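# Free the jammed pouch from the laminator

## Task

Pull the stuck laminating pouch out of the laminator and leave it lying flat, fully on the table, touching neither the top of nor the space beneath the laminator, and at a good distance from the laminator's power cord. The rollers stay locked unless the RELEASE key is kept pressed, so they only turn while it is held. At the end the laminator must stand upright with all of it resting on the table, nothing may have been pushed or dropped off the table, and the grippers must have let go and backed away, since a result that holds only because the robot supports it does not count.

## Robot and tools

Setup: two arms, left_arm and right_arm, mounted on opposite sides of the table; left_arm's base is on the +y side. The names do not match the left or right of any picture. Every position in results uses one world frame: origin at the table centre, +z up, table surface at z = +0.020 m. The pouch can only come out while one hand keeps RELEASE pressed, so a likely plan is one arm holding the key down while the other grips the pouch edge and draws it out, then lays it flat away from the laminator and its cord.

Joint order (every row and every per-joint list in results): elbow, shoulder, waist, wrist pitch, wrist yaw, wrist roll. Wrist pitch is sign-flipped against the URDF in everything you send and read; the stated ranges use URDF signs, so flip them for wrist pitch. Ranges in radians (URDF signs): waist -3.054 to 3.054, shoulder 0.000 to 3.142, elbow 0.000 to 2.356, wrist pitch -1.571 to 1.571, wrist yaw -1.571 to 1.571, wrist roll -3.142 to 3.142. True ends can differ by up to 0.010 rad.

A row is a single flat list of 14 numbers, each within -1 to 1, always covering both arms: left_arm's six joint values then its gripper opening, then the same seven for right_arm. The joint values are offsets, not poses, scaled so 1.0 equals 0.9615 rad for elbow, shoulder and waist, 1.713 rad for wrist pitch, 1.767 for wrist yaw, 1.728 for wrist roll. The gripper value is an absolute opening: +1 fully open, empty fingers close at about -0.80, and values below that add nothing. Closing fully takes at least about 0.5 s. To hold something, command an opening well below the reported grip_measured; lower means harder squeeze (roughly 34 N per pad at most).

execute_actions(actions): a list of actions; each action is a list of up to 15 rows, one row per 1/30 s step; a short action repeats its final row until 15 steps pass. Offsets in every row of an action count from the joint angles at that action's start (for a call's first action, the last reported angles), not from the prior row. Asking a joint to go over 0.010 rad past its range end gets the action refused for both arms; if the first action fails this or anything is malformed, the whole call is rejected. A joint pushed to its real end stops there and the result may say "joint sent to its limit". An empty list just returns the current state and images.

move(target, speed, blocking): target is one 14-number row as above, but its joint offsets are measured from the Joint positions in the most recent result that showed them. Every joint travels on a path finishing together, so the hand traces a curve; duration is clamped to 0.5–10 s. speed (0.01–2 rad/s, default 0.5) caps the fastest-moving joint. Paths ignore obstacles and the other arm. Faster moves and targets set deeper past a contact hit and press harder. With blocking=false you get a result after 0.5 s while it continues; then use wait or stop before sending more rows or moves. The result adds a "move:" line with the ending (done, off_target, moving, held, fault), limits=held or limits=none, and each arm's joint farthest from its target.

wait(seconds): 0 to 10; lets time pass with the last command held; returns early if a running move ends. stop(): brakes a running move; needs stopping room; fingers keep moving. zoom_image(camera, region): camera is cam_high, cam_left_wrist or cam_right_wrist; region [x0, y0, x1, y1] in that image's pixels, top-left origin, no larger than 504 by 504. finished_scene(scene): ends the current scene, given its number, irreversibly; only call it once the goal is met and will stay met on its own.

Reading results: each arm's state gives end_effector_position (m) and end_effector_quat_wxyz plus velocities, in the world frame; the printed hand position can be off, more when reaching far. The position point sits between the finger pads, 3–4 cm behind the tips; fingers point along the gripper's +x and close along its y. Joint positions and velocities list each arm's joints then the finger-pad gap in metres (0.088 when fully open). Joint targets show what the joints are currently driven toward. "joint command not followed" means the clearance check altered some joint targets. Torque readings are raw drive outputs with offsets and noise. All images are 504x504; calibration lines give K, distortion and T_world_to_cam for projecting points, with small per-scene errors.

Motion limits: per step each joint's target stays within a lead of its measured angle (0.211 rad for waist, shoulder, elbow; 0.213 wrist pitch; 0.267 wrist yaw; 0.228 wrist roll), and targets that would move the gripper over 70 mm from where it is are scaled back, so big offsets need several actions. Friction can leave joints short, especially at long reach; check angles after each move and resend the remainder.

Avoid: knocking anything off the table (fails the task), tipping the laminator, arms striking or pushing each other, hard slams or very hard pushes, and dropped objects. Contact torque reaching a load limit (waist 17, shoulder 21.1, elbow 21, wrist pitch 5.55, wrist yaw 5.53, wrist roll 5.19 N m, held weight included) freezes that arm for 10 s and skips the rest of the call. Sustained holding heats motors: MOTOR HOT from 50 °C, OVER-TEMPERATURE FAULT at 95 °C, and the arm may go limp if it does not cool. Don't keep pressing RELEASE longer than needed.

Each tool is called after "Request:" in YAML: its name, and indented under it one key for each argument.

## Session

I'll start by looking at the scene's current state.

Request:
execute_actions:
  actions: []

Scene clock: 0.00 s.
left_arm: end_effector_position=(-0.1659, -0.0441, +0.3287) grip_measured=+0.818 end_effector_quat_wxyz=(-0.022, +0.510, -0.796, -0.326) end_effector_velocity=(+0.002, +0.001, +0.003) end_effector_angular_velocity=(+0.008, +0.015, +0.017) | right_arm: end_effector_position=(+0.2879, -0.3177, +0.4055) grip_measured=+0.842 end_effector_quat_wxyz=(-0.816, -0.539, -0.176, +0.112) end_effector_velocity=(-0.001, -0.001, -0.003) end_effector_angular_velocity=(+0.002, +0.012, +0.001)
Joint names: [elbow, shoulder, waist, wrist pitch, wrist yaw, wrist roll]
Joint positions: left_arm=[ 1.519  1.867 -0.52   0.055  0.355  2.727  0.079] | right_arm=[ 1.747  1.688 -1.332  0.566  0.575  1.464  0.08 ]
Joint velocities: left_arm=[ 0.002 -0.007  0.002  0.007 -0.007 -0.022 -0.   ] | right_arm=[-0.007 -0.002 -0.002  0.007 -0.007  0.007 -0.   ]
Joint torques (N m, as the arm reports them, + toward a larger Joint positions number): no reading
Motor temperatures (°C, as the motors report them): left_arm=[31 29 30 32 28 29] | right_arm=[31 31 32 31 29 31]
Heat: left arm: hottest wrist pitch 32 °C (+0.0 °C/min); right arm: hottest waist 32 °C (+0.0 °C/min).
Joint targets: left_arm=[1.519 1.867 -0.520 0.055 0.355 2.727] | right_arm=[1.747 1.688 -1.332 0.566 0.575 1.464]

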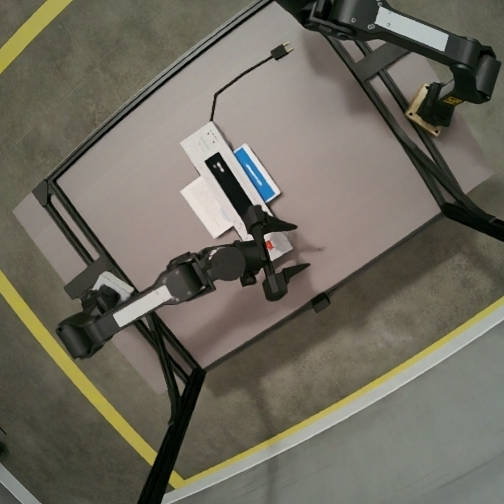

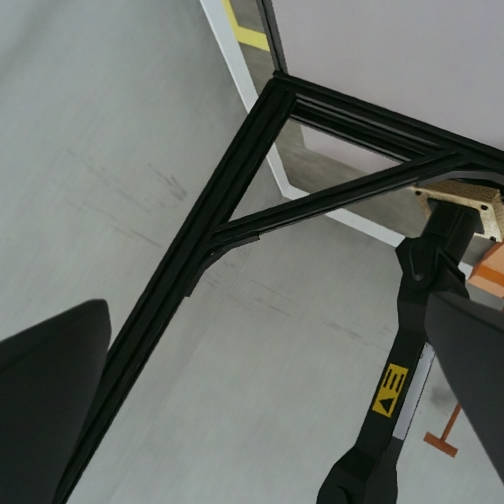

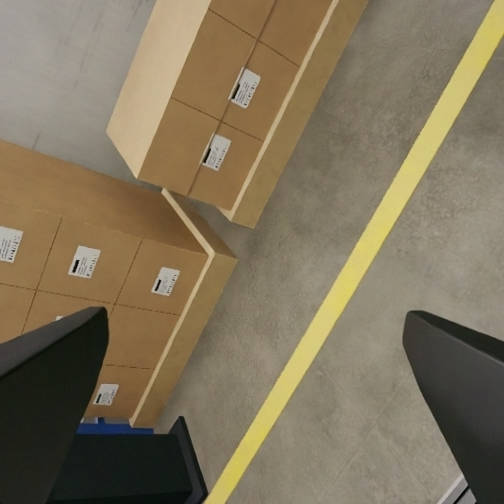

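Request:
zoom_image:
  camera: "cam_high"
  region: [150, 90, 350, 320]

Region (150, 90, 350, 320) of cam_high's 504x504 image, scaled by 2.191, with more detail than that image has; it fills the left 438 columns of this view, and the rest is white.

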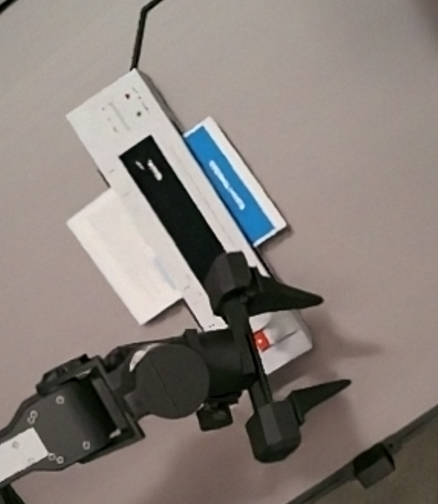

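Request:
move:
  target: [0, 0, 0, 0.5517, -0.2009, -0.669, 1.0, 0, 0, 0, 0.37, -0.3254, -0.8472, -0.9]
  speed: 1.0

Scene clock: 39.00 s.
left_arm: end_effector_position=(-0.0922, +0.0895, +0.1979) grip_measured=+0.981 end_effector_quat_wxyz=(+0.021, +0.693, -0.136, -0.707) end_effector_velocity=(+0.001, +0.006, -0.004) end_effector_angular_velocity=(+0.031, -0.010, +0.006) | right_arm: end_effector_position=(+0.1764, -0.2998, +0.3017) grip_measured=-0.791 end_effector_quat_wxyz=(+0.799, -0.171, +0.512, +0.266) end_effector_velocity=(-0.005, -0.001, -0.002) end_effector_angular_velocity=(+0.000, +0.028, +0.013)
Joint names: [elbow, shoulder, waist, wrist pitch, wrist yaw, wrist roll]
Joint positions: left_arm=[ 1.519  1.867 -0.52   0.999  0.003  1.577  0.087] | right_arm=[ 1.747  1.688 -1.332  1.198  0.002  0.002  0.   ]
Joint velocities: left_arm=[-0.007  0.002 -0.002  0.022 -0.007 -0.007  0.   ] | right_arm=[-0.002 -0.002 -0.002  0.022 -0.022 -0.007  0.   ]
Joint torques (N m, as the arm reports them, + toward a larger Joint positions number): left_arm=[ 5.94 -9.56 -0.06 -0.62  0.01 -0.16] | right_arm=[ 6.68 -6.03  0.04 -0.47 -0.1  -0.07]
Motor temperatures (°C, as the motors report them): left_arm=[35 37 30 35 28 29] | right_arm=[35 38 32 36 29 31]
Heat: left arm: hottest shoulder 37 °C (+7.7 °C/min); right arm: hottest shoulder 38 °C (+9.2 °C/min).
Joint targets: left_arm=[1.519 1.867 -0.520 1.001 0.000 1.571] | right_arm=[1.747 1.688 -1.332 1.200 -0.000 -0.000]
move: done; limits=none; left_arm: farthest joint: the wrist roll, 0.006 radians from its target (1.156 radians at the start); right_arm: farthest joint: the wrist pitch, 0.002 radians from its target (0.634 radians at the start)
camera_calibration (this result's frames):
cam_left_wrist: T_world_to_cam=[[0.168229, 0.959209, -0.227194, -0.0169793], [0.937398, -0.0843738, 0.337885, 0.0556594], [0.304934, -0.269813, -0.913354, 0.312429], [0, 0, 0, 1]] pos_world=[-0.144589, 0.105281, 0.262695]
cam_right_wrist: T_world_to_cam=[[0.594825, -0.80205, 0.0538374, -0.357853], [-0.794062, -0.596682, -0.115915, 0.02913], [0.125093, 0.0261987, -0.991799, 0.365535], [0, 0, 0, 1]] pos_world=[0.190265, -0.279211, 0.385179]

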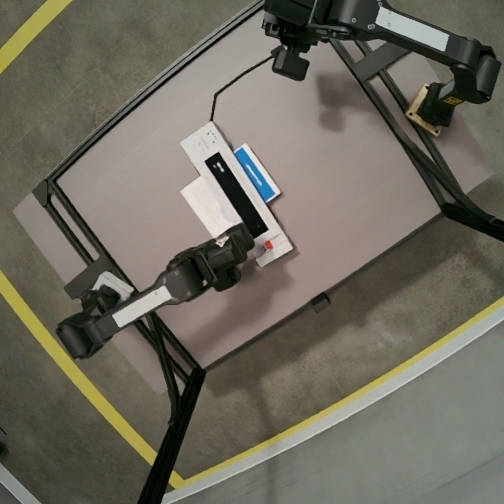

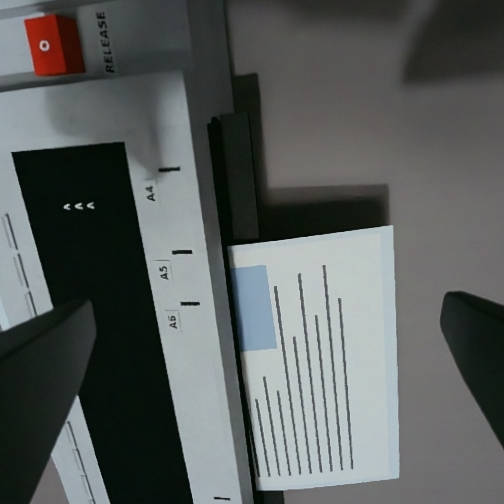

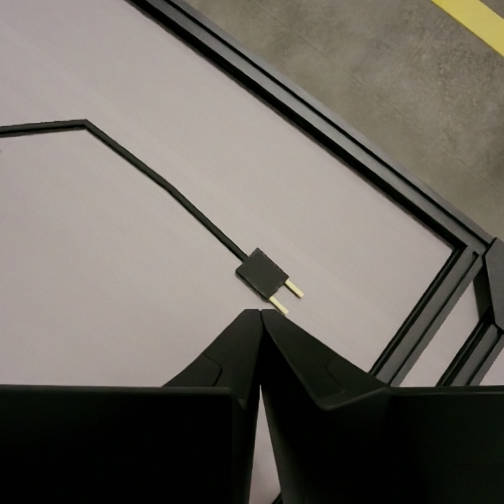

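Request:
zoom_image:
  camera: "cam_high"
  region: [160, 110, 320, 310]

Request:
zoom_image:
  camera: "cam_left_wrist"
  region: [0, 0, 300, 300]

Region (160, 110, 320, 310) of cam_high's 504x504 image, scaled by 2.520, with more detail than that image has; it fills the left 403 columns of this view, and the rest is white.

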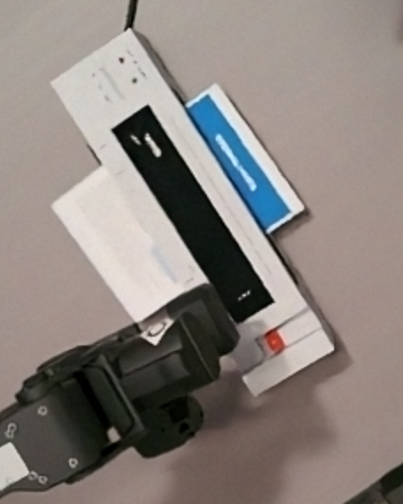

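Region (0, 0, 300, 300) of cam_left_wrist's 504x504 image, scaled by 1.680, with more detail than that image has.

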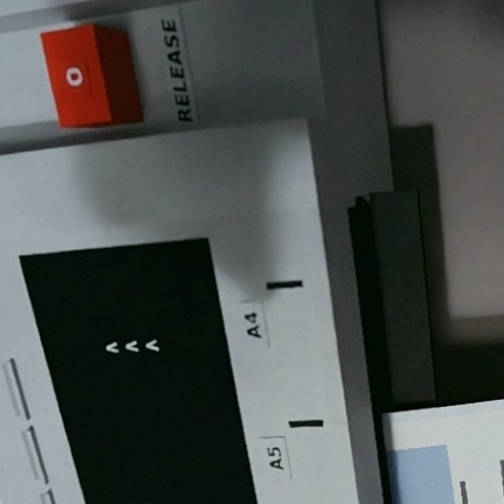

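Request:
move:
  target: [-1.0, -0.4857, 0.2314, -0.5832, 0, 0, -0.19, -0.5689, -0.4035, 1.0, -0.4367, 0, 0, -0.9]
  speed: 1.0

Scene clock: 77.90 s.
left_arm: end_effector_position=(-0.0099, +0.1509, +0.1394) grip_measured=-0.190 end_effector_quat_wxyz=(+0.269, +0.668, -0.233, -0.654) end_effector_velocity=(+0.000, +0.003, -0.001) end_effector_angular_velocity=(+0.007, +0.010, +0.019) | right_arm: end_effector_position=(-0.1430, -0.1434, +0.3384) grip_measured=-0.791 end_effector_quat_wxyz=(+0.669, -0.196, +0.191, +0.691) end_effector_velocity=(+0.002, +0.000, +0.001) end_effector_angular_velocity=(+0.007, +0.010, -0.005)
Joint names: [elbow, shoulder, waist, wrist pitch, wrist yaw, wrist roll]
Joint positions: left_arm=[ 0.568  1.411 -0.301  0.003  0.003  1.576  0.03 ] | right_arm=[ 1.208  1.31  -0.373  0.453  0.001  0.002  0.   ]
Joint velocities: left_arm=[-0.007 -0.007 -0.002  0.007 -0.007 -0.022 -0.   ] | right_arm=[-0.002 -0.002 -0.007 -0.007 -0.007  0.007  0.   ]
Joint torques (N m, as the arm reports them, + toward a larger Joint positions number): left_arm=[ 4.54 -7.17  0.35 -1.53  0.11 -0.01] | right_arm=[ 6.66 -5.21  0.31 -1.64  0.01  0.  ]
Motor temperatures (°C, as the motors report them): left_arm=[35 38 30 34 28 29] | right_arm=[36 40 32 35 29 31]
Heat: left arm: hottest shoulder 38 °C (+4.0 °C/min); right arm: hottest shoulder 40 °C (+5.0 °C/min).
Joint targets: left_arm=[0.557 1.399 -0.297 -0.000 0.003 1.576] | right_arm=[1.200 1.300 -0.371 0.450 0.002 0.002]
move: off_target (left_arm); limits=none; left_arm: farthest joint: the shoulder, 0.011 radians from its target (0.467 radians at the start); right_arm: farthest joint: the shoulder, 0.009 radians from its target (0.388 radians at the start)
camera_calibration (this result's frames):
cam_left_wrist: T_world_to_cam=[[-0.0301935, 0.74482, -0.666581, -0.0113451], [0.923943, 0.275221, 0.265673, -0.0408976], [0.381336, -0.607862, -0.696482, 0.272], [0, 0, 0, 1]] pos_world=[-0.0662789, 0.185045, 0.192746]
cam_right_wrist: T_world_to_cam=[[0.999204, -0.0010706, 0.0398878, 0.132982], [0.0249164, -0.764053, -0.644672, 0.145093], [0.0311666, 0.645152, -0.763418, 0.435853], [0, 0, 0, 1]] pos_world=[-0.150075, -0.17019, 0.420971]

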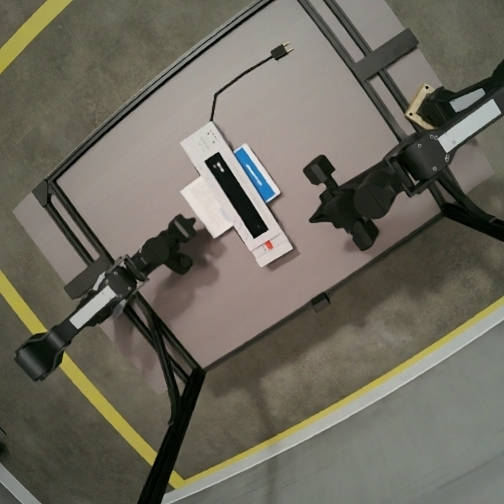

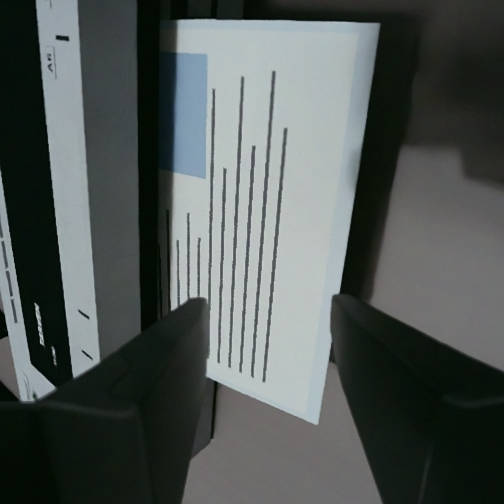

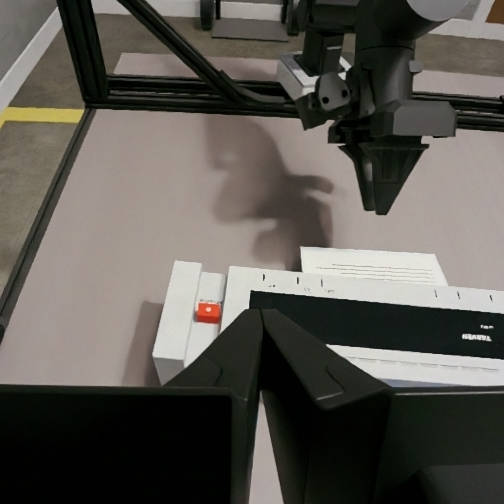

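Request:
move:
  target: [-0.2822, 0.2674, 0, -0.3937, 0, 0, -0.19, 0.848, 0.9879, 0.0475, 0.2104, 0, 0, -0.9]
  speed: 0.8

Scene clock: 91.40 s.
left_arm: end_effector_position=(-0.0103, +0.1579, +0.0835) grip_measured=-0.190 end_effector_quat_wxyz=(+0.320, +0.648, -0.285, -0.630) end_effector_velocity=(+0.002, +0.002, -0.001) end_effector_angular_velocity=(+0.008, -0.008, +0.019) | right_arm: end_effector_position=(-0.1724, +0.0150, +0.1779) grip_measured=-0.791 end_effector_quat_wxyz=(+0.588, -0.369, +0.342, +0.634) end_effector_velocity=(+0.003, -0.002, -0.000) end_effector_angular_velocity=(-0.006, -0.018, +0.013)
Joint names: [elbow, shoulder, waist, wrist pitch, wrist yaw, wrist roll]
Joint positions: left_arm=[ 0.305  1.66  -0.301 -0.669  0.003  1.576  0.03 ] | right_arm=[ 2.013  2.255 -0.33   0.812  0.001  0.002  0.   ]
Joint velocities: left_arm=[-0.002 -0.002 -0.002  0.007 -0.022 -0.007 -0.   ] | right_arm=[-0.002 -0.002 -0.002  0.007  0.007 -0.022 -0.   ]
Joint torques (N m, as the arm reports them, + toward a larger Joint positions number): left_arm=[ 2.92 -4.48 -0.11 -1.69  0.09 -0.04] | right_arm=[ 8.1  -9.22  0.22 -0.65 -0.03 -0.01]
Motor temperatures (°C, as the motors report them): left_arm=[35 37 30 35 28 29] | right_arm=[37 40 32 38 29 31]
Heat: left arm: hottest shoulder 37 °C (+1.0 °C/min); right arm: hottest shoulder 40 °C (+3.0 °C/min).
Joint targets: left_arm=[0.297 1.669 -0.301 -0.672 0.003 1.576] | right_arm=[2.023 2.259 -0.328 0.814 0.001 0.002]
move: done; limits=none; left_arm: farthest joint: the elbow, 0.009 radians from its target (0.272 radians at the start); right_arm: farthest joint: the elbow, 0.010 radians from its target (0.816 radians at the start)
camera_calibration (this result's frames):
cam_left_wrist: T_world_to_cam=[[-0.0231096, 0.629149, -0.776941, -0.0262432], [0.921523, 0.314736, 0.227455, -0.0306509], [0.387634, -0.710713, -0.587049, 0.244653], [0, 0, 0, 1]] pos_world=[-0.067197, 0.200036, 0.130206]
cam_right_wrist: T_world_to_cam=[[0.99646, 0.066083, 0.051965, 0.165347], [0.0752261, -0.97685, -0.200261, 0.0962551], [0.0375282, 0.203461, -0.978363, 0.258048], [0, 0, 0, 1]] pos_world=[-0.181687, 0.0305973, 0.263149]

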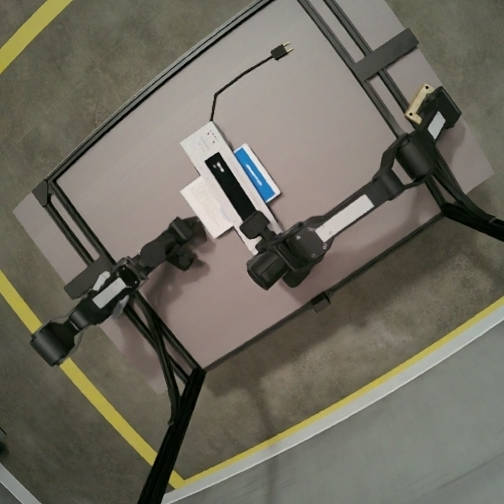

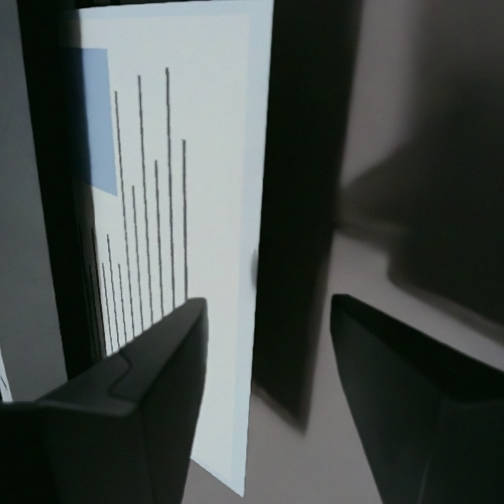

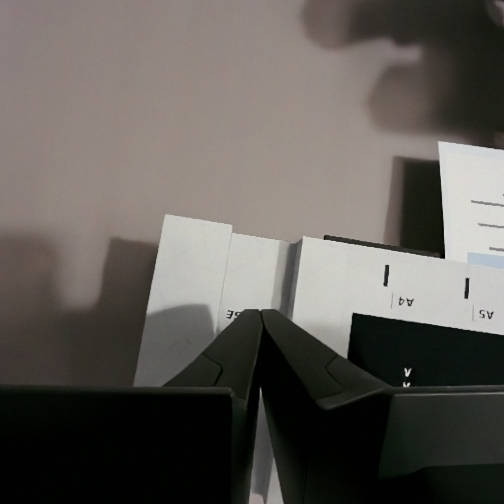

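Request:
move:
  target: [0.1932, 0.1684, 0, 0.0233, 0, 0, -0.19, 0, 0, 0, 0, 0, 0, 0.4]
  speed: 0.25

Scene clock: 102.90 s.
left_arm: end_effector_position=(-0.0078, +0.1178, +0.0745) grip_measured=-0.189 end_effector_quat_wxyz=(+0.312, +0.651, -0.277, -0.634) end_effector_velocity=(-0.002, +0.004, -0.005) end_effector_angular_velocity=(+0.026, +0.012, -0.003) | right_arm: end_effector_position=(-0.1724, +0.0150, +0.1779) grip_measured=+0.400 end_effector_quat_wxyz=(+0.588, -0.369, +0.342, +0.634) end_effector_velocity=(+0.001, -0.005, -0.002) end_effector_angular_velocity=(-0.021, -0.013, +0.033)
Joint names: [elbow, shoulder, waist, wrist pitch, wrist yaw, wrist roll]
Joint positions: left_arm=[ 0.475  1.814 -0.301 -0.627  0.003  1.576  0.03 ] | right_arm=[ 2.013  2.255 -0.33   0.812  0.001  0.002  0.059]
Joint velocities: left_arm=[-0.002  0.002 -0.002  0.022  0.007 -0.007 -0.   ] | right_arm=[-0.002 -0.002 -0.002  0.022 -0.007 -0.037 -0.   ]
Joint torques (N m, as the arm reports them, + toward a larger Joint positions number): left_arm=[ 5.59 -5.91 -0.12 -1.58  0.09 -0.03] | right_arm=[ 7.03 -9.64  0.04 -0.79 -0.03 -0.01]
Motor temperatures (°C, as the motors report them): left_arm=[34 36 30 36 28 29] | right_arm=[38 44 32 37 29 31]
Heat: left arm: hottest shoulder 36 °C (-1.0 °C/min); right arm: hottest shoulder 44 °C (+6.0 °C/min).
Joint targets: left_arm=[0.491 1.822 -0.301 -0.629 0.003 1.576] | right_arm=[2.013 2.255 -0.330 0.812 0.001 0.002]
move: off_target (left_arm); limits=none; left_arm: farthest joint: the elbow, 0.015 radians from its target (0.185 radians at the start); right_arm: farthest joint: the waist, 0.000 radians from its target (0.000 radians at the start)
camera_calibration (this result's frames):
cam_left_wrist: T_world_to_cam=[[-0.024293, 0.648472, -0.76085, -0.0114838], [0.921878, 0.308939, 0.233874, -0.0180321], [0.386717, -0.69573, -0.605318, 0.209492], [0, 0, 0, 1]] pos_world=[-0.0646696, 0.158768, 0.122289]
cam_right_wrist: T_world_to_cam=[[0.99646, 0.066083, 0.051965, 0.165347], [0.0752261, -0.97685, -0.200261, 0.0962551], [0.0375282, 0.203461, -0.978363, 0.258048], [0, 0, 0, 1]] pos_world=[-0.181687, 0.0305973, 0.263149]

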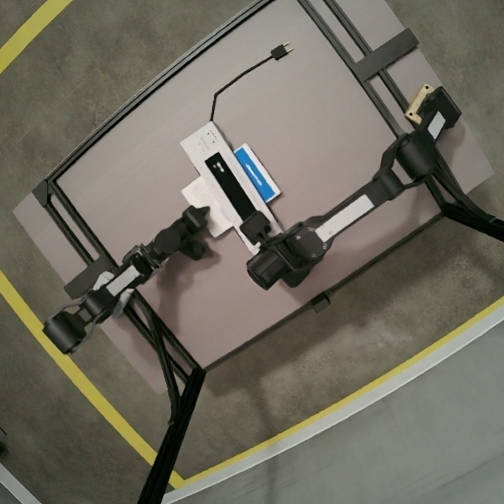

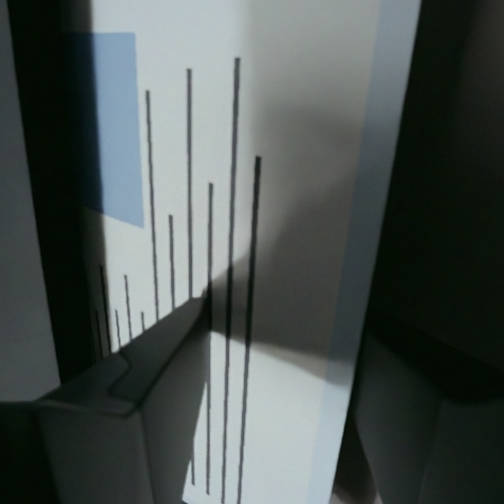

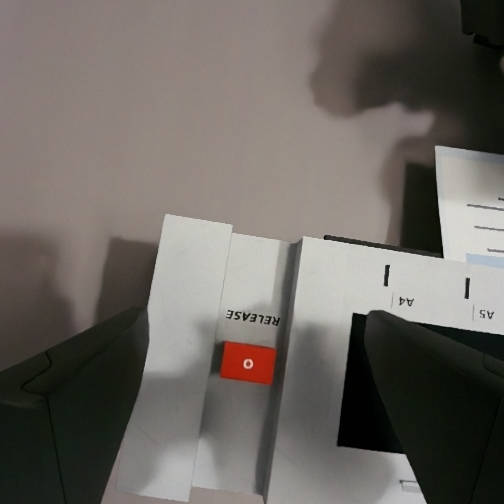

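Request:
move:
  target: [0.0587, 0.025, 0, 0.0078, 0, 0, -0.19, -0.0783, 0, 0.0062, -0.0403, 0, 0, -0.9]
  speed: 0.12

Scene clock: 113.60 s.
left_arm: end_effector_position=(-0.0078, +0.1083, +0.0762) grip_measured=-0.188 end_effector_quat_wxyz=(+0.312, +0.650, -0.279, -0.634) end_effector_velocity=(-0.004, +0.003, -0.001) end_effector_angular_velocity=(+0.007, +0.011, -0.008) | right_arm: end_effector_position=(-0.1742, +0.0139, +0.1606) grip_measured=-0.791 end_effector_quat_wxyz=(+0.586, -0.370, +0.342, +0.635) end_effector_velocity=(+0.001, -0.006, -0.004) end_effector_angular_velocity=(-0.027, +0.001, +0.008)
Joint names: [elbow, shoulder, waist, wrist pitch, wrist yaw, wrist roll]
Joint positions: left_arm=[ 0.514  1.831 -0.301 -0.609  0.005  1.576  0.03 ] | right_arm=[ 1.945  2.255 -0.326  0.746  0.001  0.002  0.   ]
Joint velocities: left_arm=[-0.007 -0.007 -0.007  0.007  0.007 -0.007 -0.   ] | right_arm=[-0.007 -0.002 -0.002  0.022 -0.007 -0.007  0.   ]
Joint torques (N m, as the arm reports them, + toward a larger Joint positions number): left_arm=[ 6.17 -6.28 -0.03 -1.76  0.   -0.02] | right_arm=[ 6.23 -9.62  0.29 -1.03 -0.02  0.  ]
Motor temperatures (°C, as the motors report them): left_arm=[35 35 30 36 28 29] | right_arm=[38 47 32 37 29 31]
Heat: left arm: hottest wrist pitch 36 °C (-2.0 °C/min); right arm: hottest shoulder 47 °C (+8.1 °C/min).
Joint targets: left_arm=[0.532 1.838 -0.301 -0.614 0.003 1.576] | right_arm=[1.938 2.255 -0.324 0.743 0.001 0.002]
move: off_target (left_arm); limits=none; left_arm: farthest joint: the elbow, 0.018 radians from its target (0.056 radians at the start); right_arm: farthest joint: the elbow, 0.008 radians from its target (0.076 radians at the start)
camera_calibration (this result's frames):
cam_left_wrist: T_world_to_cam=[[-0.0239318, 0.646424, -0.762603, -0.00368056], [0.92284, 0.307627, 0.231801, -0.0152807], [0.384439, -0.698213, -0.603908, 0.204037], [0, 0, 0, 1]] pos_world=[-0.0644264, 0.149542, 0.123955]
cam_right_wrist: T_world_to_cam=[[0.996219, 0.0696026, 0.0519878, 0.168013], [0.0786105, -0.976965, -0.198392, 0.0921197], [0.0369817, 0.201729, -0.978743, 0.241389], [0, 0, 0, 1]] pos_world=[-0.183546, 0.0296086, 0.245799]

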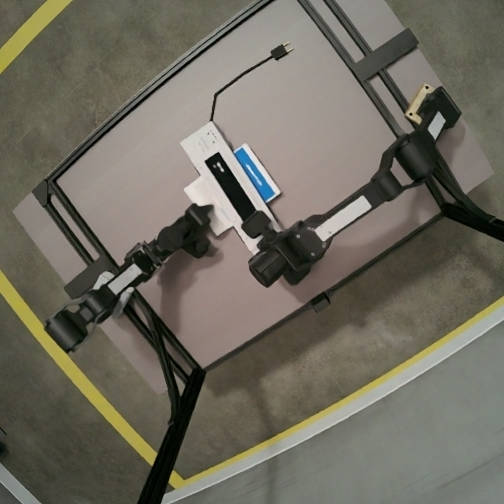

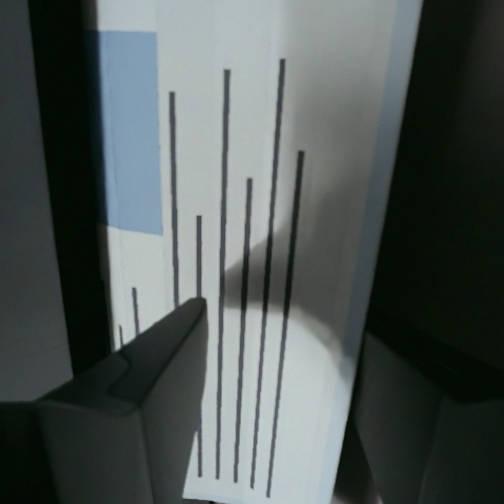

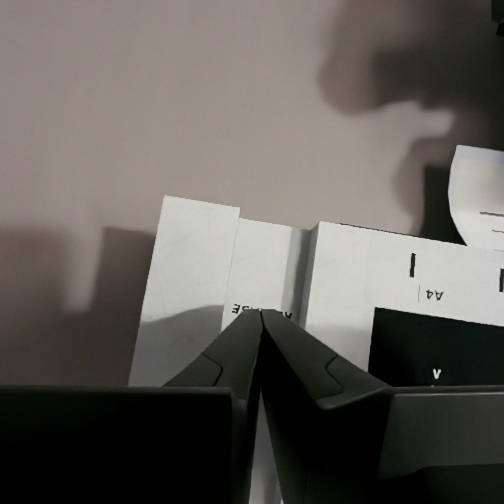

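Request:
execute_actions:
  actions:
    - [[0.0187,0.0073,0,-0.003,0,0,-0.24,-0.010,0,0.002,-0.003,0,0,-0.9],[0.0187,0.0073,0,-0.003,0,0,-0.29,-0.013,0,0.002,-0.005,0,0,-0.9],[0.0187,0.0073,0,-0.003,0,0,-0.34,-0.016,0,0.002,-0.0065,0,0,-0.9],[0.0187,0.0073,0,-0.003,0,0,-0.39,-0.019,0,0.002,-0.008,0,0,-0.9],[0.0187,0.0073,0,-0.003,0,0,-0.44,-0.022,0,0.002,-0.010,0,0,-0.9],[0.0187,0.0073,0,-0.003,0,0,-0.49,-0.025,0,0.002,-0.0115,0,0,-0.9],[0.0187,0.0073,0,-0.003,0,0,-0.54,-0.028,0,0.002,-0.013,0,0,-0.9],[0.0187,0.0073,0,-0.003,0,0,-0.59,-0.031,0,0.002,-0.015,0,0,-0.9],[0.0187,0.0073,0,-0.003,0,0,-0.64,-0.034,0,0.002,-0.0165,0,0,-0.9],[0.0187,0.0073,0,-0.003,0,0,-0.69,-0.037,0,0.002,-0.018,0,0,-0.9],[0.0187,0.0073,0,-0.003,0,0,-0.74,-0.040,0,0.002,-0.020,0,0,-0.9],[0.0187,0.0073,0,-0.003,0,0,-0.79,-0.043,0,0.002,-0.0215,0,0,-0.9],[0.0187,0.0073,0,-0.003,0,0,-0.84,-0.046,0,0.002,-0.023,0,0,-0.9],[0.0187,0.0073,0,-0.003,0,0,-0.89,-0.048,0,0.002,-0.024,0,0,-0.9],[0.0187,0.0073,0,-0.003,0,0,-0.95,-0.0496,0,0.002,-0.0249,0,0,-0.9]]

Request:
wait:
  seconds: 0.5

Scene clock: 119.87 s.
left_arm: end_effector_position=(-0.0083, +0.1093, +0.0741) grip_measured=-0.790 end_effector_quat_wxyz=(+0.308, +0.652, -0.278, -0.635) end_effector_velocity=(-0.005, -0.002, +0.001) end_effector_angular_velocity=(+0.006, -0.248, -0.170) | right_arm: end_effector_position=(-0.1741, +0.0131, +0.1518) grip_measured=-0.791 end_effector_quat_wxyz=(+0.586, -0.370, +0.342, +0.634) end_effector_velocity=(+0.001, -0.008, -0.020) end_effector_angular_velocity=(-0.031, -0.007, +0.020)
Joint names: [elbow, shoulder, waist, wrist pitch, wrist yaw, wrist roll]
Joint positions: left_arm=[ 0.514  1.835 -0.302 -0.605  0.007  1.582  0.   ] | right_arm=[ 1.91   2.255 -0.326  0.711  0.001  0.002  0.   ]
Joint velocities: left_arm=[ 0.002  0.002 -0.042 -0.007 -0.066  0.271 -0.01 ] | right_arm=[-0.071 -0.002 -0.002 -0.037 -0.007 -0.022 -0.   ]
Joint torques (N m, as the arm reports them, + toward a larger Joint positions number): left_arm=[ 6.07 -6.88  0.26 -2.05  0.09 -0.45] | right_arm=[ 6.25 -9.59  0.24 -1.04 -0.03 -0.01]
Motor temperatures (°C, as the motors report them): left_arm=[35 35 30 37 28 29] | right_arm=[38 49 32 37 29 31]
Heat: left arm: hottest wrist pitch 37 °C (-1.0 °C/min); right arm: hottest shoulder 49 °C (+10.1 °C/min).
Joint targets: left_arm=[0.532 1.838 -0.301 -0.614 0.005 1.577] | right_arm=[1.898 2.255 -0.324 0.703 0.001 0.002]
camera_calibration (this result's frames):
cam_left_wrist: T_world_to_cam=[[-0.0180938, 0.652746, -0.757361, -0.00691694], [0.923893, 0.30049, 0.236911, -0.0141718], [0.382222, -0.695434, -0.608505, 0.203735], [0, 0, 0, 1]] pos_world=[-0.064904, 0.150458, 0.122093]
cam_right_wrist: T_world_to_cam=[[0.996218, 0.0696223, 0.0519923, 0.168462], [0.0786166, -0.977041, -0.198018, 0.0894811], [0.0370121, 0.201357, -0.978818, 0.232906], [0, 0, 0, 1]] pos_world=[-0.18348, 0.0288007, 0.236933]

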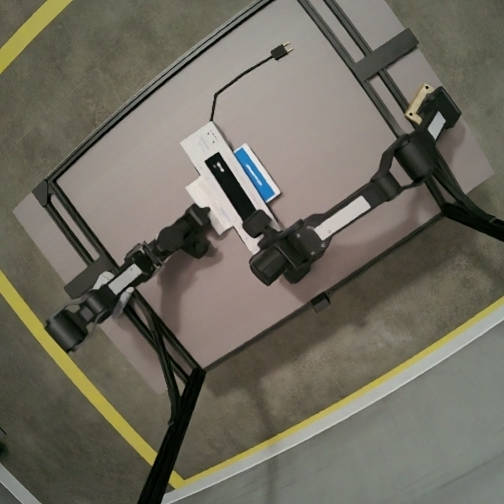

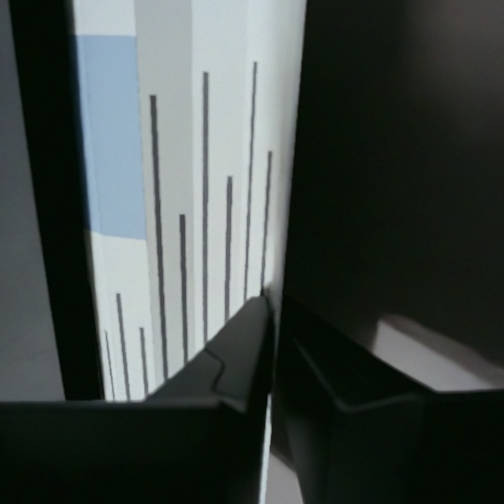

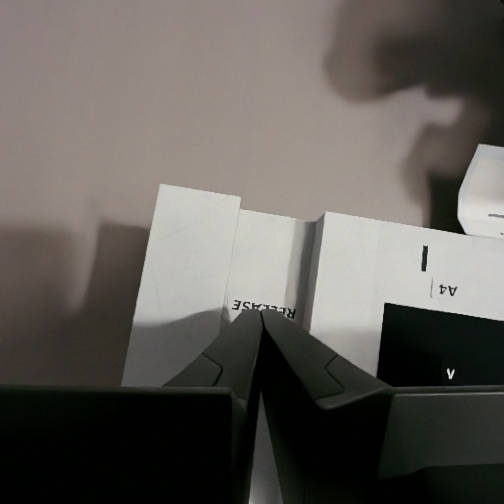

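Scene clock: 120.37 s.
left_arm: end_effector_position=(-0.0085, +0.1091, +0.0743) grip_measured=-0.795 end_effector_quat_wxyz=(+0.307, +0.652, -0.280, -0.634) end_effector_velocity=(+0.000, +0.003, -0.001) end_effector_angular_velocity=(+0.007, +0.001, +0.008) | right_arm: end_effector_position=(-0.1741, +0.0128, +0.1504) grip_measured=-0.791 end_effector_quat_wxyz=(+0.586, -0.370, +0.342, +0.634) end_effector_velocity=(-0.002, -0.002, -0.003) end_effector_angular_velocity=(-0.013, +0.014, +0.015)
Joint names: [elbow, shoulder, waist, wrist pitch, wrist yaw, wrist roll]
Joint positions: left_arm=[ 0.514  1.835 -0.304 -0.606  0.005  1.585  0.   ] | right_arm=[ 1.905  2.255 -0.326  0.706  0.001  0.002  0.   ]
Joint velocities: left_arm=[-0.007 -0.007 -0.002  0.007 -0.007 -0.007 -0.   ] | right_arm=[-0.002  0.002 -0.002  0.007 -0.022 -0.007  0.   ]
Joint torques (N m, as the arm reports them, + toward a larger Joint positions number): left_arm=[ 6.07 -6.75  0.15 -1.97  0.12 -0.3 ] | right_arm=[ 6.15 -9.6   0.23 -1.03 -0.03 -0.01]
Motor temperatures (°C, as the motors report them): left_arm=[35 35 30 37 28 29] | right_arm=[38 49 32 37 29 31]
Heat: left arm: hottest wrist pitch 37 °C (-1.0 °C/min); right arm: hottest shoulder 49 °C (+10.2 °C/min).
Joint targets: left_arm=[0.532 1.838 -0.302 -0.614 0.005 1.576] | right_arm=[1.898 2.255 -0.324 0.703 0.001 0.002]
wait: 0.50 s; at rest by 0.30 s
camera_calibration (this result's frames):
cam_left_wrist: T_world_to_cam=[[-0.0136076, 0.652082, -0.758027, -0.00650322], [0.923517, 0.298815, 0.240473, -0.0140508], [0.383317, -0.696778, -0.606274, 0.203798], [0, 0, 0, 1]] pos_world=[-0.0652316, 0.150441, 0.122007]
cam_right_wrist: T_world_to_cam=[[0.996216, 0.0696421, 0.0519969, 0.16853], [0.0786228, -0.977116, -0.197644, 0.088941], [0.0370426, 0.200985, -0.978894, 0.231619], [0, 0, 0, 1]] pos_world=[-0.183465, 0.0286169, 0.235546]

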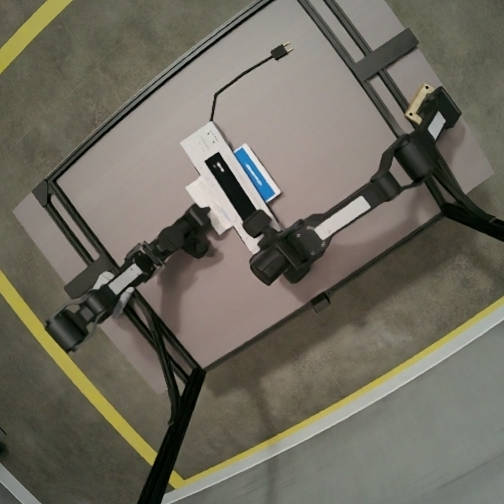

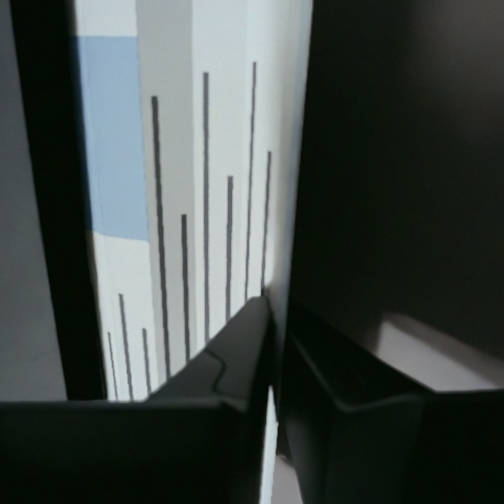

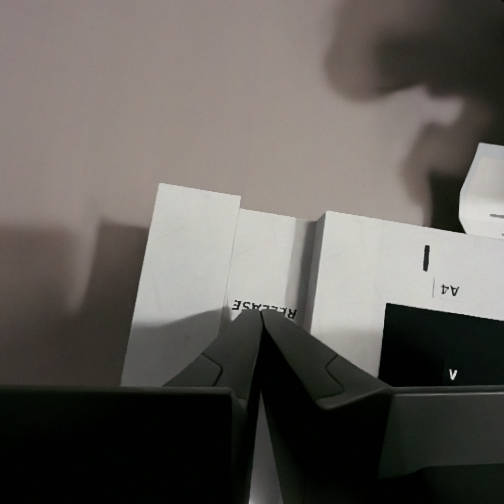

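Request:
move:
  target: [0.01, 0, 0, 0, 0, 0, -1.0, -0.0749, 0, 0.002, -0.0479, 0, 0, -0.9]
  speed: 0.08

Scene clock: 126.03 s.
left_arm: end_effector_position=(-0.0085, +0.1097, +0.0738) grip_measured=-0.797 end_effector_quat_wxyz=(+0.303, +0.654, -0.281, -0.633) end_effector_velocity=(+0.002, +0.004, -0.003) end_effector_angular_velocity=(+0.022, -0.008, +0.019) | right_arm: end_effector_position=(-0.1742, +0.0141, +0.1374) grip_measured=-0.791 end_effector_quat_wxyz=(+0.589, -0.365, +0.337, +0.638) end_effector_velocity=(+0.003, -0.002, -0.000) end_effector_angular_velocity=(-0.006, -0.018, +0.013)
Joint names: [elbow, shoulder, waist, wrist pitch, wrist yaw, wrist roll]
Joint positions: left_arm=[ 0.513  1.835 -0.304 -0.604  0.004  1.593  0.   ] | right_arm=[ 1.845  2.255 -0.326  0.629  0.001  0.002  0.   ]
Joint velocities: left_arm=[-0.002 -0.002 -0.002  0.022 -0.022 -0.007  0.   ] | right_arm=[-0.002 -0.002 -0.002  0.007  0.007 -0.022 -0.   ]
Joint torques (N m, as the arm reports them, + toward a larger Joint positions number): left_arm=[ 5.19 -7.15  0.01 -1.61  0.11 -0.26] | right_arm=[ 5.61 -9.55  0.23 -1.19 -0.03 -0.01]
Motor temperatures (°C, as the motors report them): left_arm=[35 35 30 37 28 29] | right_arm=[37 50 32 37 29 31]
Heat: left arm: hottest wrist pitch 37 °C (-1.0 °C/min); right arm: hottest shoulder 50 °C (+11.0 °C/min). Fold the right arm in close to its base before you think long.
Joint targets: left_arm=[0.523 1.835 -0.304 -0.606 0.004 1.586] | right_arm=[1.833 2.255 -0.324 0.624 0.001 0.002]
MOTOR HOT: a motor of the right arm reached 50 °C. Now the hottest motor of the right arm, the shoulder, reports 50 °C. The temperature limit of the motors' drives, at which the controller stops that arm, is 95 °C. To cool a motor, set the load down, stop pushing, or move to a pose that needs little force.
move: off_target (left_arm, right_arm); limits=none; left_arm: farthest joint: the elbow, 0.011 radians from its target (0.010 radians at the start); right_arm: farthest joint: the elbow, 0.012 radians from its target (0.072 radians at the start)
camera_calibration (this result's frames):
cam_left_wrist: T_world_to_cam=[[-0.0060999, 0.654396, -0.756128, -0.0075982], [0.923347, 0.293988, 0.246985, -0.0141186], [0.383918, -0.696662, -0.606028, 0.203808], [0, 0, 0, 1]] pos_world=[-0.0652556, 0.151108, 0.121255]
cam_right_wrist: T_world_to_cam=[[0.99629, 0.0687346, 0.0517808, 0.169273], [0.0783276, -0.973509, -0.214815, 0.0898404], [0.0356438, 0.218074, -0.975281, 0.217721], [0, 0, 0, 1]] pos_world=[-0.183443, 0.0283463, 0.222873]

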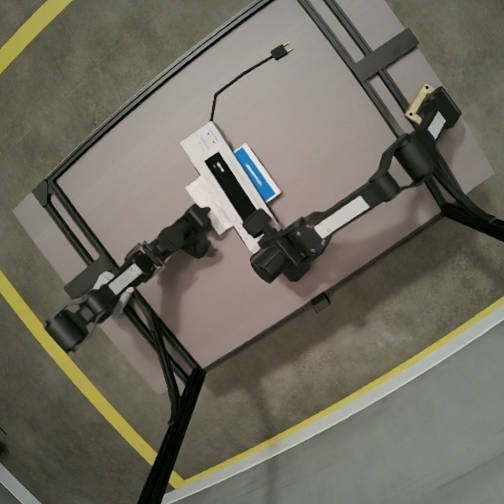

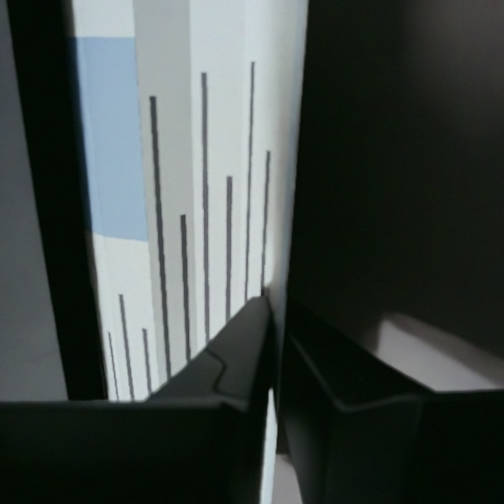

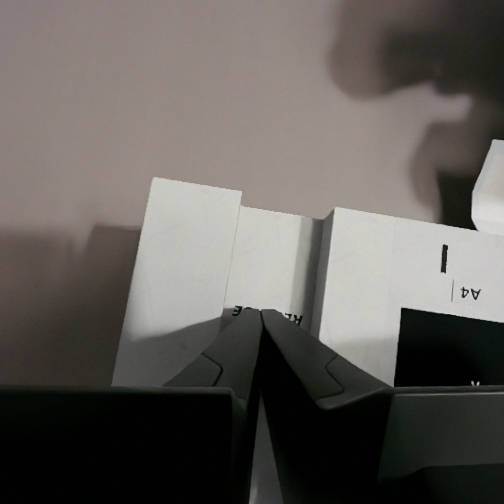

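Request:
move:
  target: [0.01, 0, 0, 0, 0, 0, -1.0, -0.0458, 0, 0.002, -0.0216, 0, 0, -0.9]
  speed: 0.06

Scene clock: 129.03 s.
left_arm: end_effector_position=(-0.0084, +0.1099, +0.0735) grip_measured=-0.799 end_effector_quat_wxyz=(+0.301, +0.655, -0.283, -0.632) end_effector_velocity=(+0.000, +0.001, +0.001) end_effector_angular_velocity=(+0.003, -0.010, -0.002) | right_arm: end_effector_position=(-0.1744, +0.0163, +0.1336) grip_measured=-0.791 end_effector_quat_wxyz=(+0.592, -0.359, +0.332, +0.641) end_effector_velocity=(+0.002, +0.001, +0.001) end_effector_angular_velocity=(+0.008, -0.002, -0.013)
Joint names: [elbow, shoulder, waist, wrist pitch, wrist yaw, wrist roll]
Joint positions: left_arm=[ 0.513  1.835 -0.304 -0.603  0.004  1.599  0.   ] | right_arm=[ 1.822  2.255 -0.326  0.588  0.002  0.002  0.   ]
Joint velocities: left_arm=[-0.002 -0.007 -0.002  0.007 -0.007  0.007  0.   ] | right_arm=[-0.002 -0.002 -0.002 -0.007  0.007  0.007  0.   ]
Joint torques (N m, as the arm reports them, + toward a larger Joint positions number): left_arm=[ 5.1  -7.15 -0.12 -1.56  0.09 -0.23] | right_arm=[ 4.63 -9.56  0.22 -0.45 -0.05 -0.01]
Motor temperatures (°C, as the motors report them): left_arm=[35 35 30 37 28 29] | right_arm=[37 50 32 37 29 31]
Heat: left arm: hottest wrist pitch 37 °C (-1.0 °C/min); right arm: hottest shoulder 50 °C (+11.0 °C/min). Fold the right arm in close to its base before you think long.
Joint targets: left_arm=[0.522 1.835 -0.304 -0.604 0.004 1.593] | right_arm=[1.801 2.255 -0.324 0.592 0.001 0.002]
MOTOR HOT: still on. Now the hottest motor of the right arm, the shoulder, reports 50 °C; a drive's own limit is 95 °C.
move: off_target (right_arm); limits=none; left_arm: farthest joint: the elbow, 0.010 radians from its target (0.010 radians at the start); right_arm: farthest joint: the elbow, 0.021 radians from its target (0.044 radians at the start)
camera_calibration (this result's frames):
cam_left_wrist: T_world_to_cam=[[-0.0000674448, 0.655755, -0.754974, -0.00811631], [0.923252, 0.290098, 0.251891, -0.014097], [0.384195, -0.697014, -0.605447, 0.203792], [0, 0, 0, 1]] pos_world=[-0.0652812, 0.151458, 0.120809]
cam_right_wrist: T_world_to_cam=[[0.996363, 0.0676114, 0.0518683, 0.169464], [0.0778827, -0.969523, -0.23229, 0.0934287], [0.034582, 0.235485, -0.971262, 0.212465], [0, 0, 0, 1]] pos_world=[-0.183471, 0.0290914, 0.219272]

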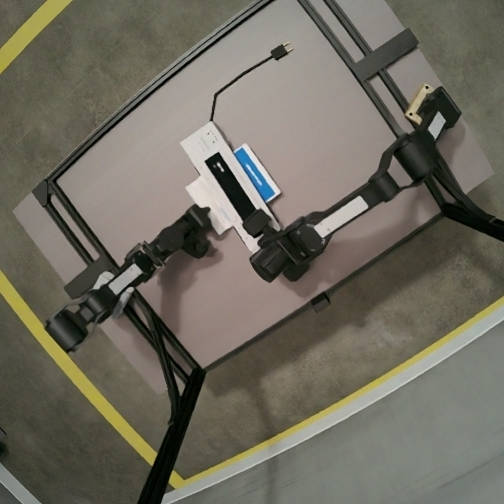

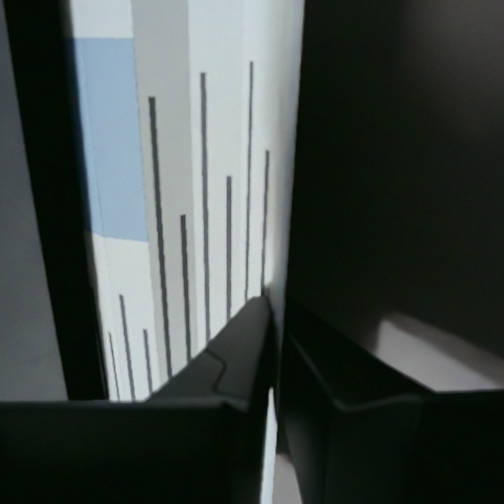

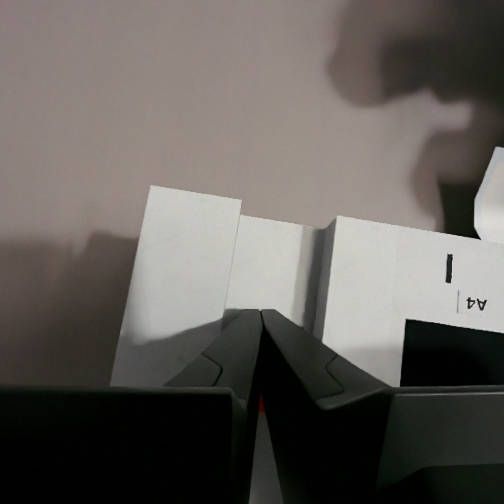

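Request:
move:
  target: [0.01, 0, 0, 0, 0, 0, -1.0, -0.022, 0.026, 0.002, 0.008, 0, 0, -0.9]
  speed: 0.04

Scene clock: 132.10 s.
left_arm: end_effector_position=(-0.0084, +0.1101, +0.0733) grip_measured=-0.799 end_effector_quat_wxyz=(+0.300, +0.656, -0.283, -0.632) end_effector_velocity=(-0.000, +0.002, -0.001) end_effector_angular_velocity=(+0.007, +0.011, +0.002) | right_arm: end_effector_position=(-0.1743, +0.0163, +0.1335) grip_measured=-0.791 end_effector_quat_wxyz=(+0.592, -0.359, +0.332, +0.641) end_effector_velocity=(-0.002, -0.005, -0.002) end_effector_angular_velocity=(-0.023, +0.013, +0.015)
Joint names: [elbow, shoulder, waist, wrist pitch, wrist yaw, wrist roll]
Joint positions: left_arm=[ 0.513  1.835 -0.304 -0.602  0.004  1.601  0.   ] | right_arm=[ 1.822  2.255 -0.326  0.588  0.002  0.002  0.   ]
Joint velocities: left_arm=[-0.002 -0.002  0.002  0.007  0.007 -0.007  0.   ] | right_arm=[-0.002 -0.002 -0.002  0.022 -0.022 -0.007 -0.   ]
Joint torques (N m, as the arm reports them, + toward a larger Joint positions number): left_arm=[ 5.1  -7.09 -0.05 -1.54  0.09 -0.08] | right_arm=[ 4.6  -6.99  0.22  0.27 -0.03 -0.01]
Motor temperatures (°C, as the motors report them): left_arm=[35 35 30 37 28 29] | right_arm=[37 51 32 37 29 31]
Heat: left arm: hottest wrist pitch 37 °C (-1.0 °C/min); right arm: hottest shoulder 51 °C (+11.0 °C/min). Fold the right arm in close to its base before you think long.
Joint targets: left_arm=[0.522 1.835 -0.304 -0.603 0.003 1.599] | right_arm=[1.801 2.280 -0.324 0.601 0.002 0.002]
MOTOR HOT: still on. Now the hottest motor of the right arm, the shoulder, reports 51 °C; a drive's own limit is 95 °C.
move: off_target (right_arm); limits=none; left_arm: farthest joint: the elbow, 0.010 radians from its target (0.010 radians at the start); right_arm: farthest joint: the shoulder, 0.025 radians from its target (0.025 radians at the start)
camera_calibration (this result's frames):
cam_left_wrist: T_world_to_cam=[[0.00178786, 0.656674, -0.754172, -0.00851016], [0.923271, 0.288628, 0.253504, -0.014045], [0.384145, -0.696759, -0.605772, 0.203792], [0, 0, 0, 1]] pos_world=[-0.0653031, 0.151636, 0.120594]
cam_right_wrist: T_world_to_cam=[[0.996361, 0.0676311, 0.0518736, 0.169464], [0.0778899, -0.969612, -0.231919, 0.0933027], [0.0346123, 0.235116, -0.971351, 0.212462], [0, 0, 0, 1]] pos_world=[-0.183468, 0.0290532, 0.219223]

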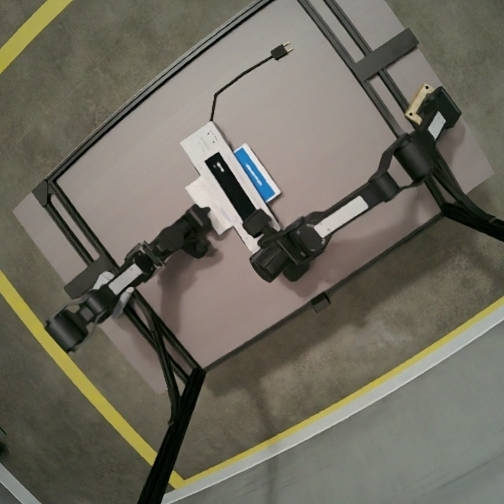

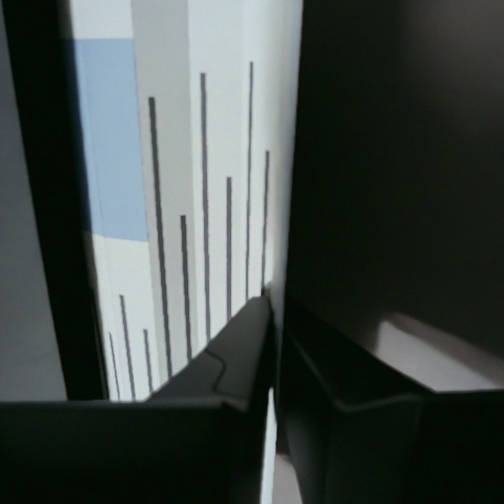

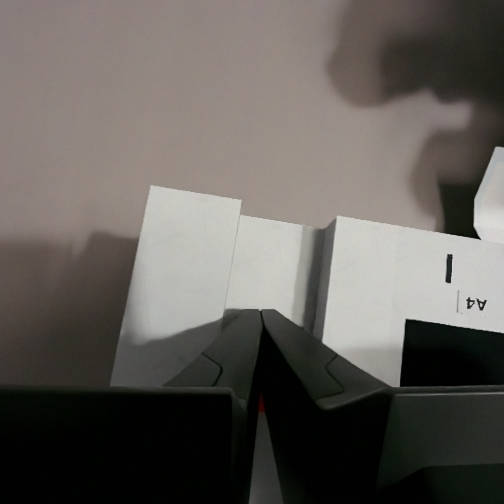

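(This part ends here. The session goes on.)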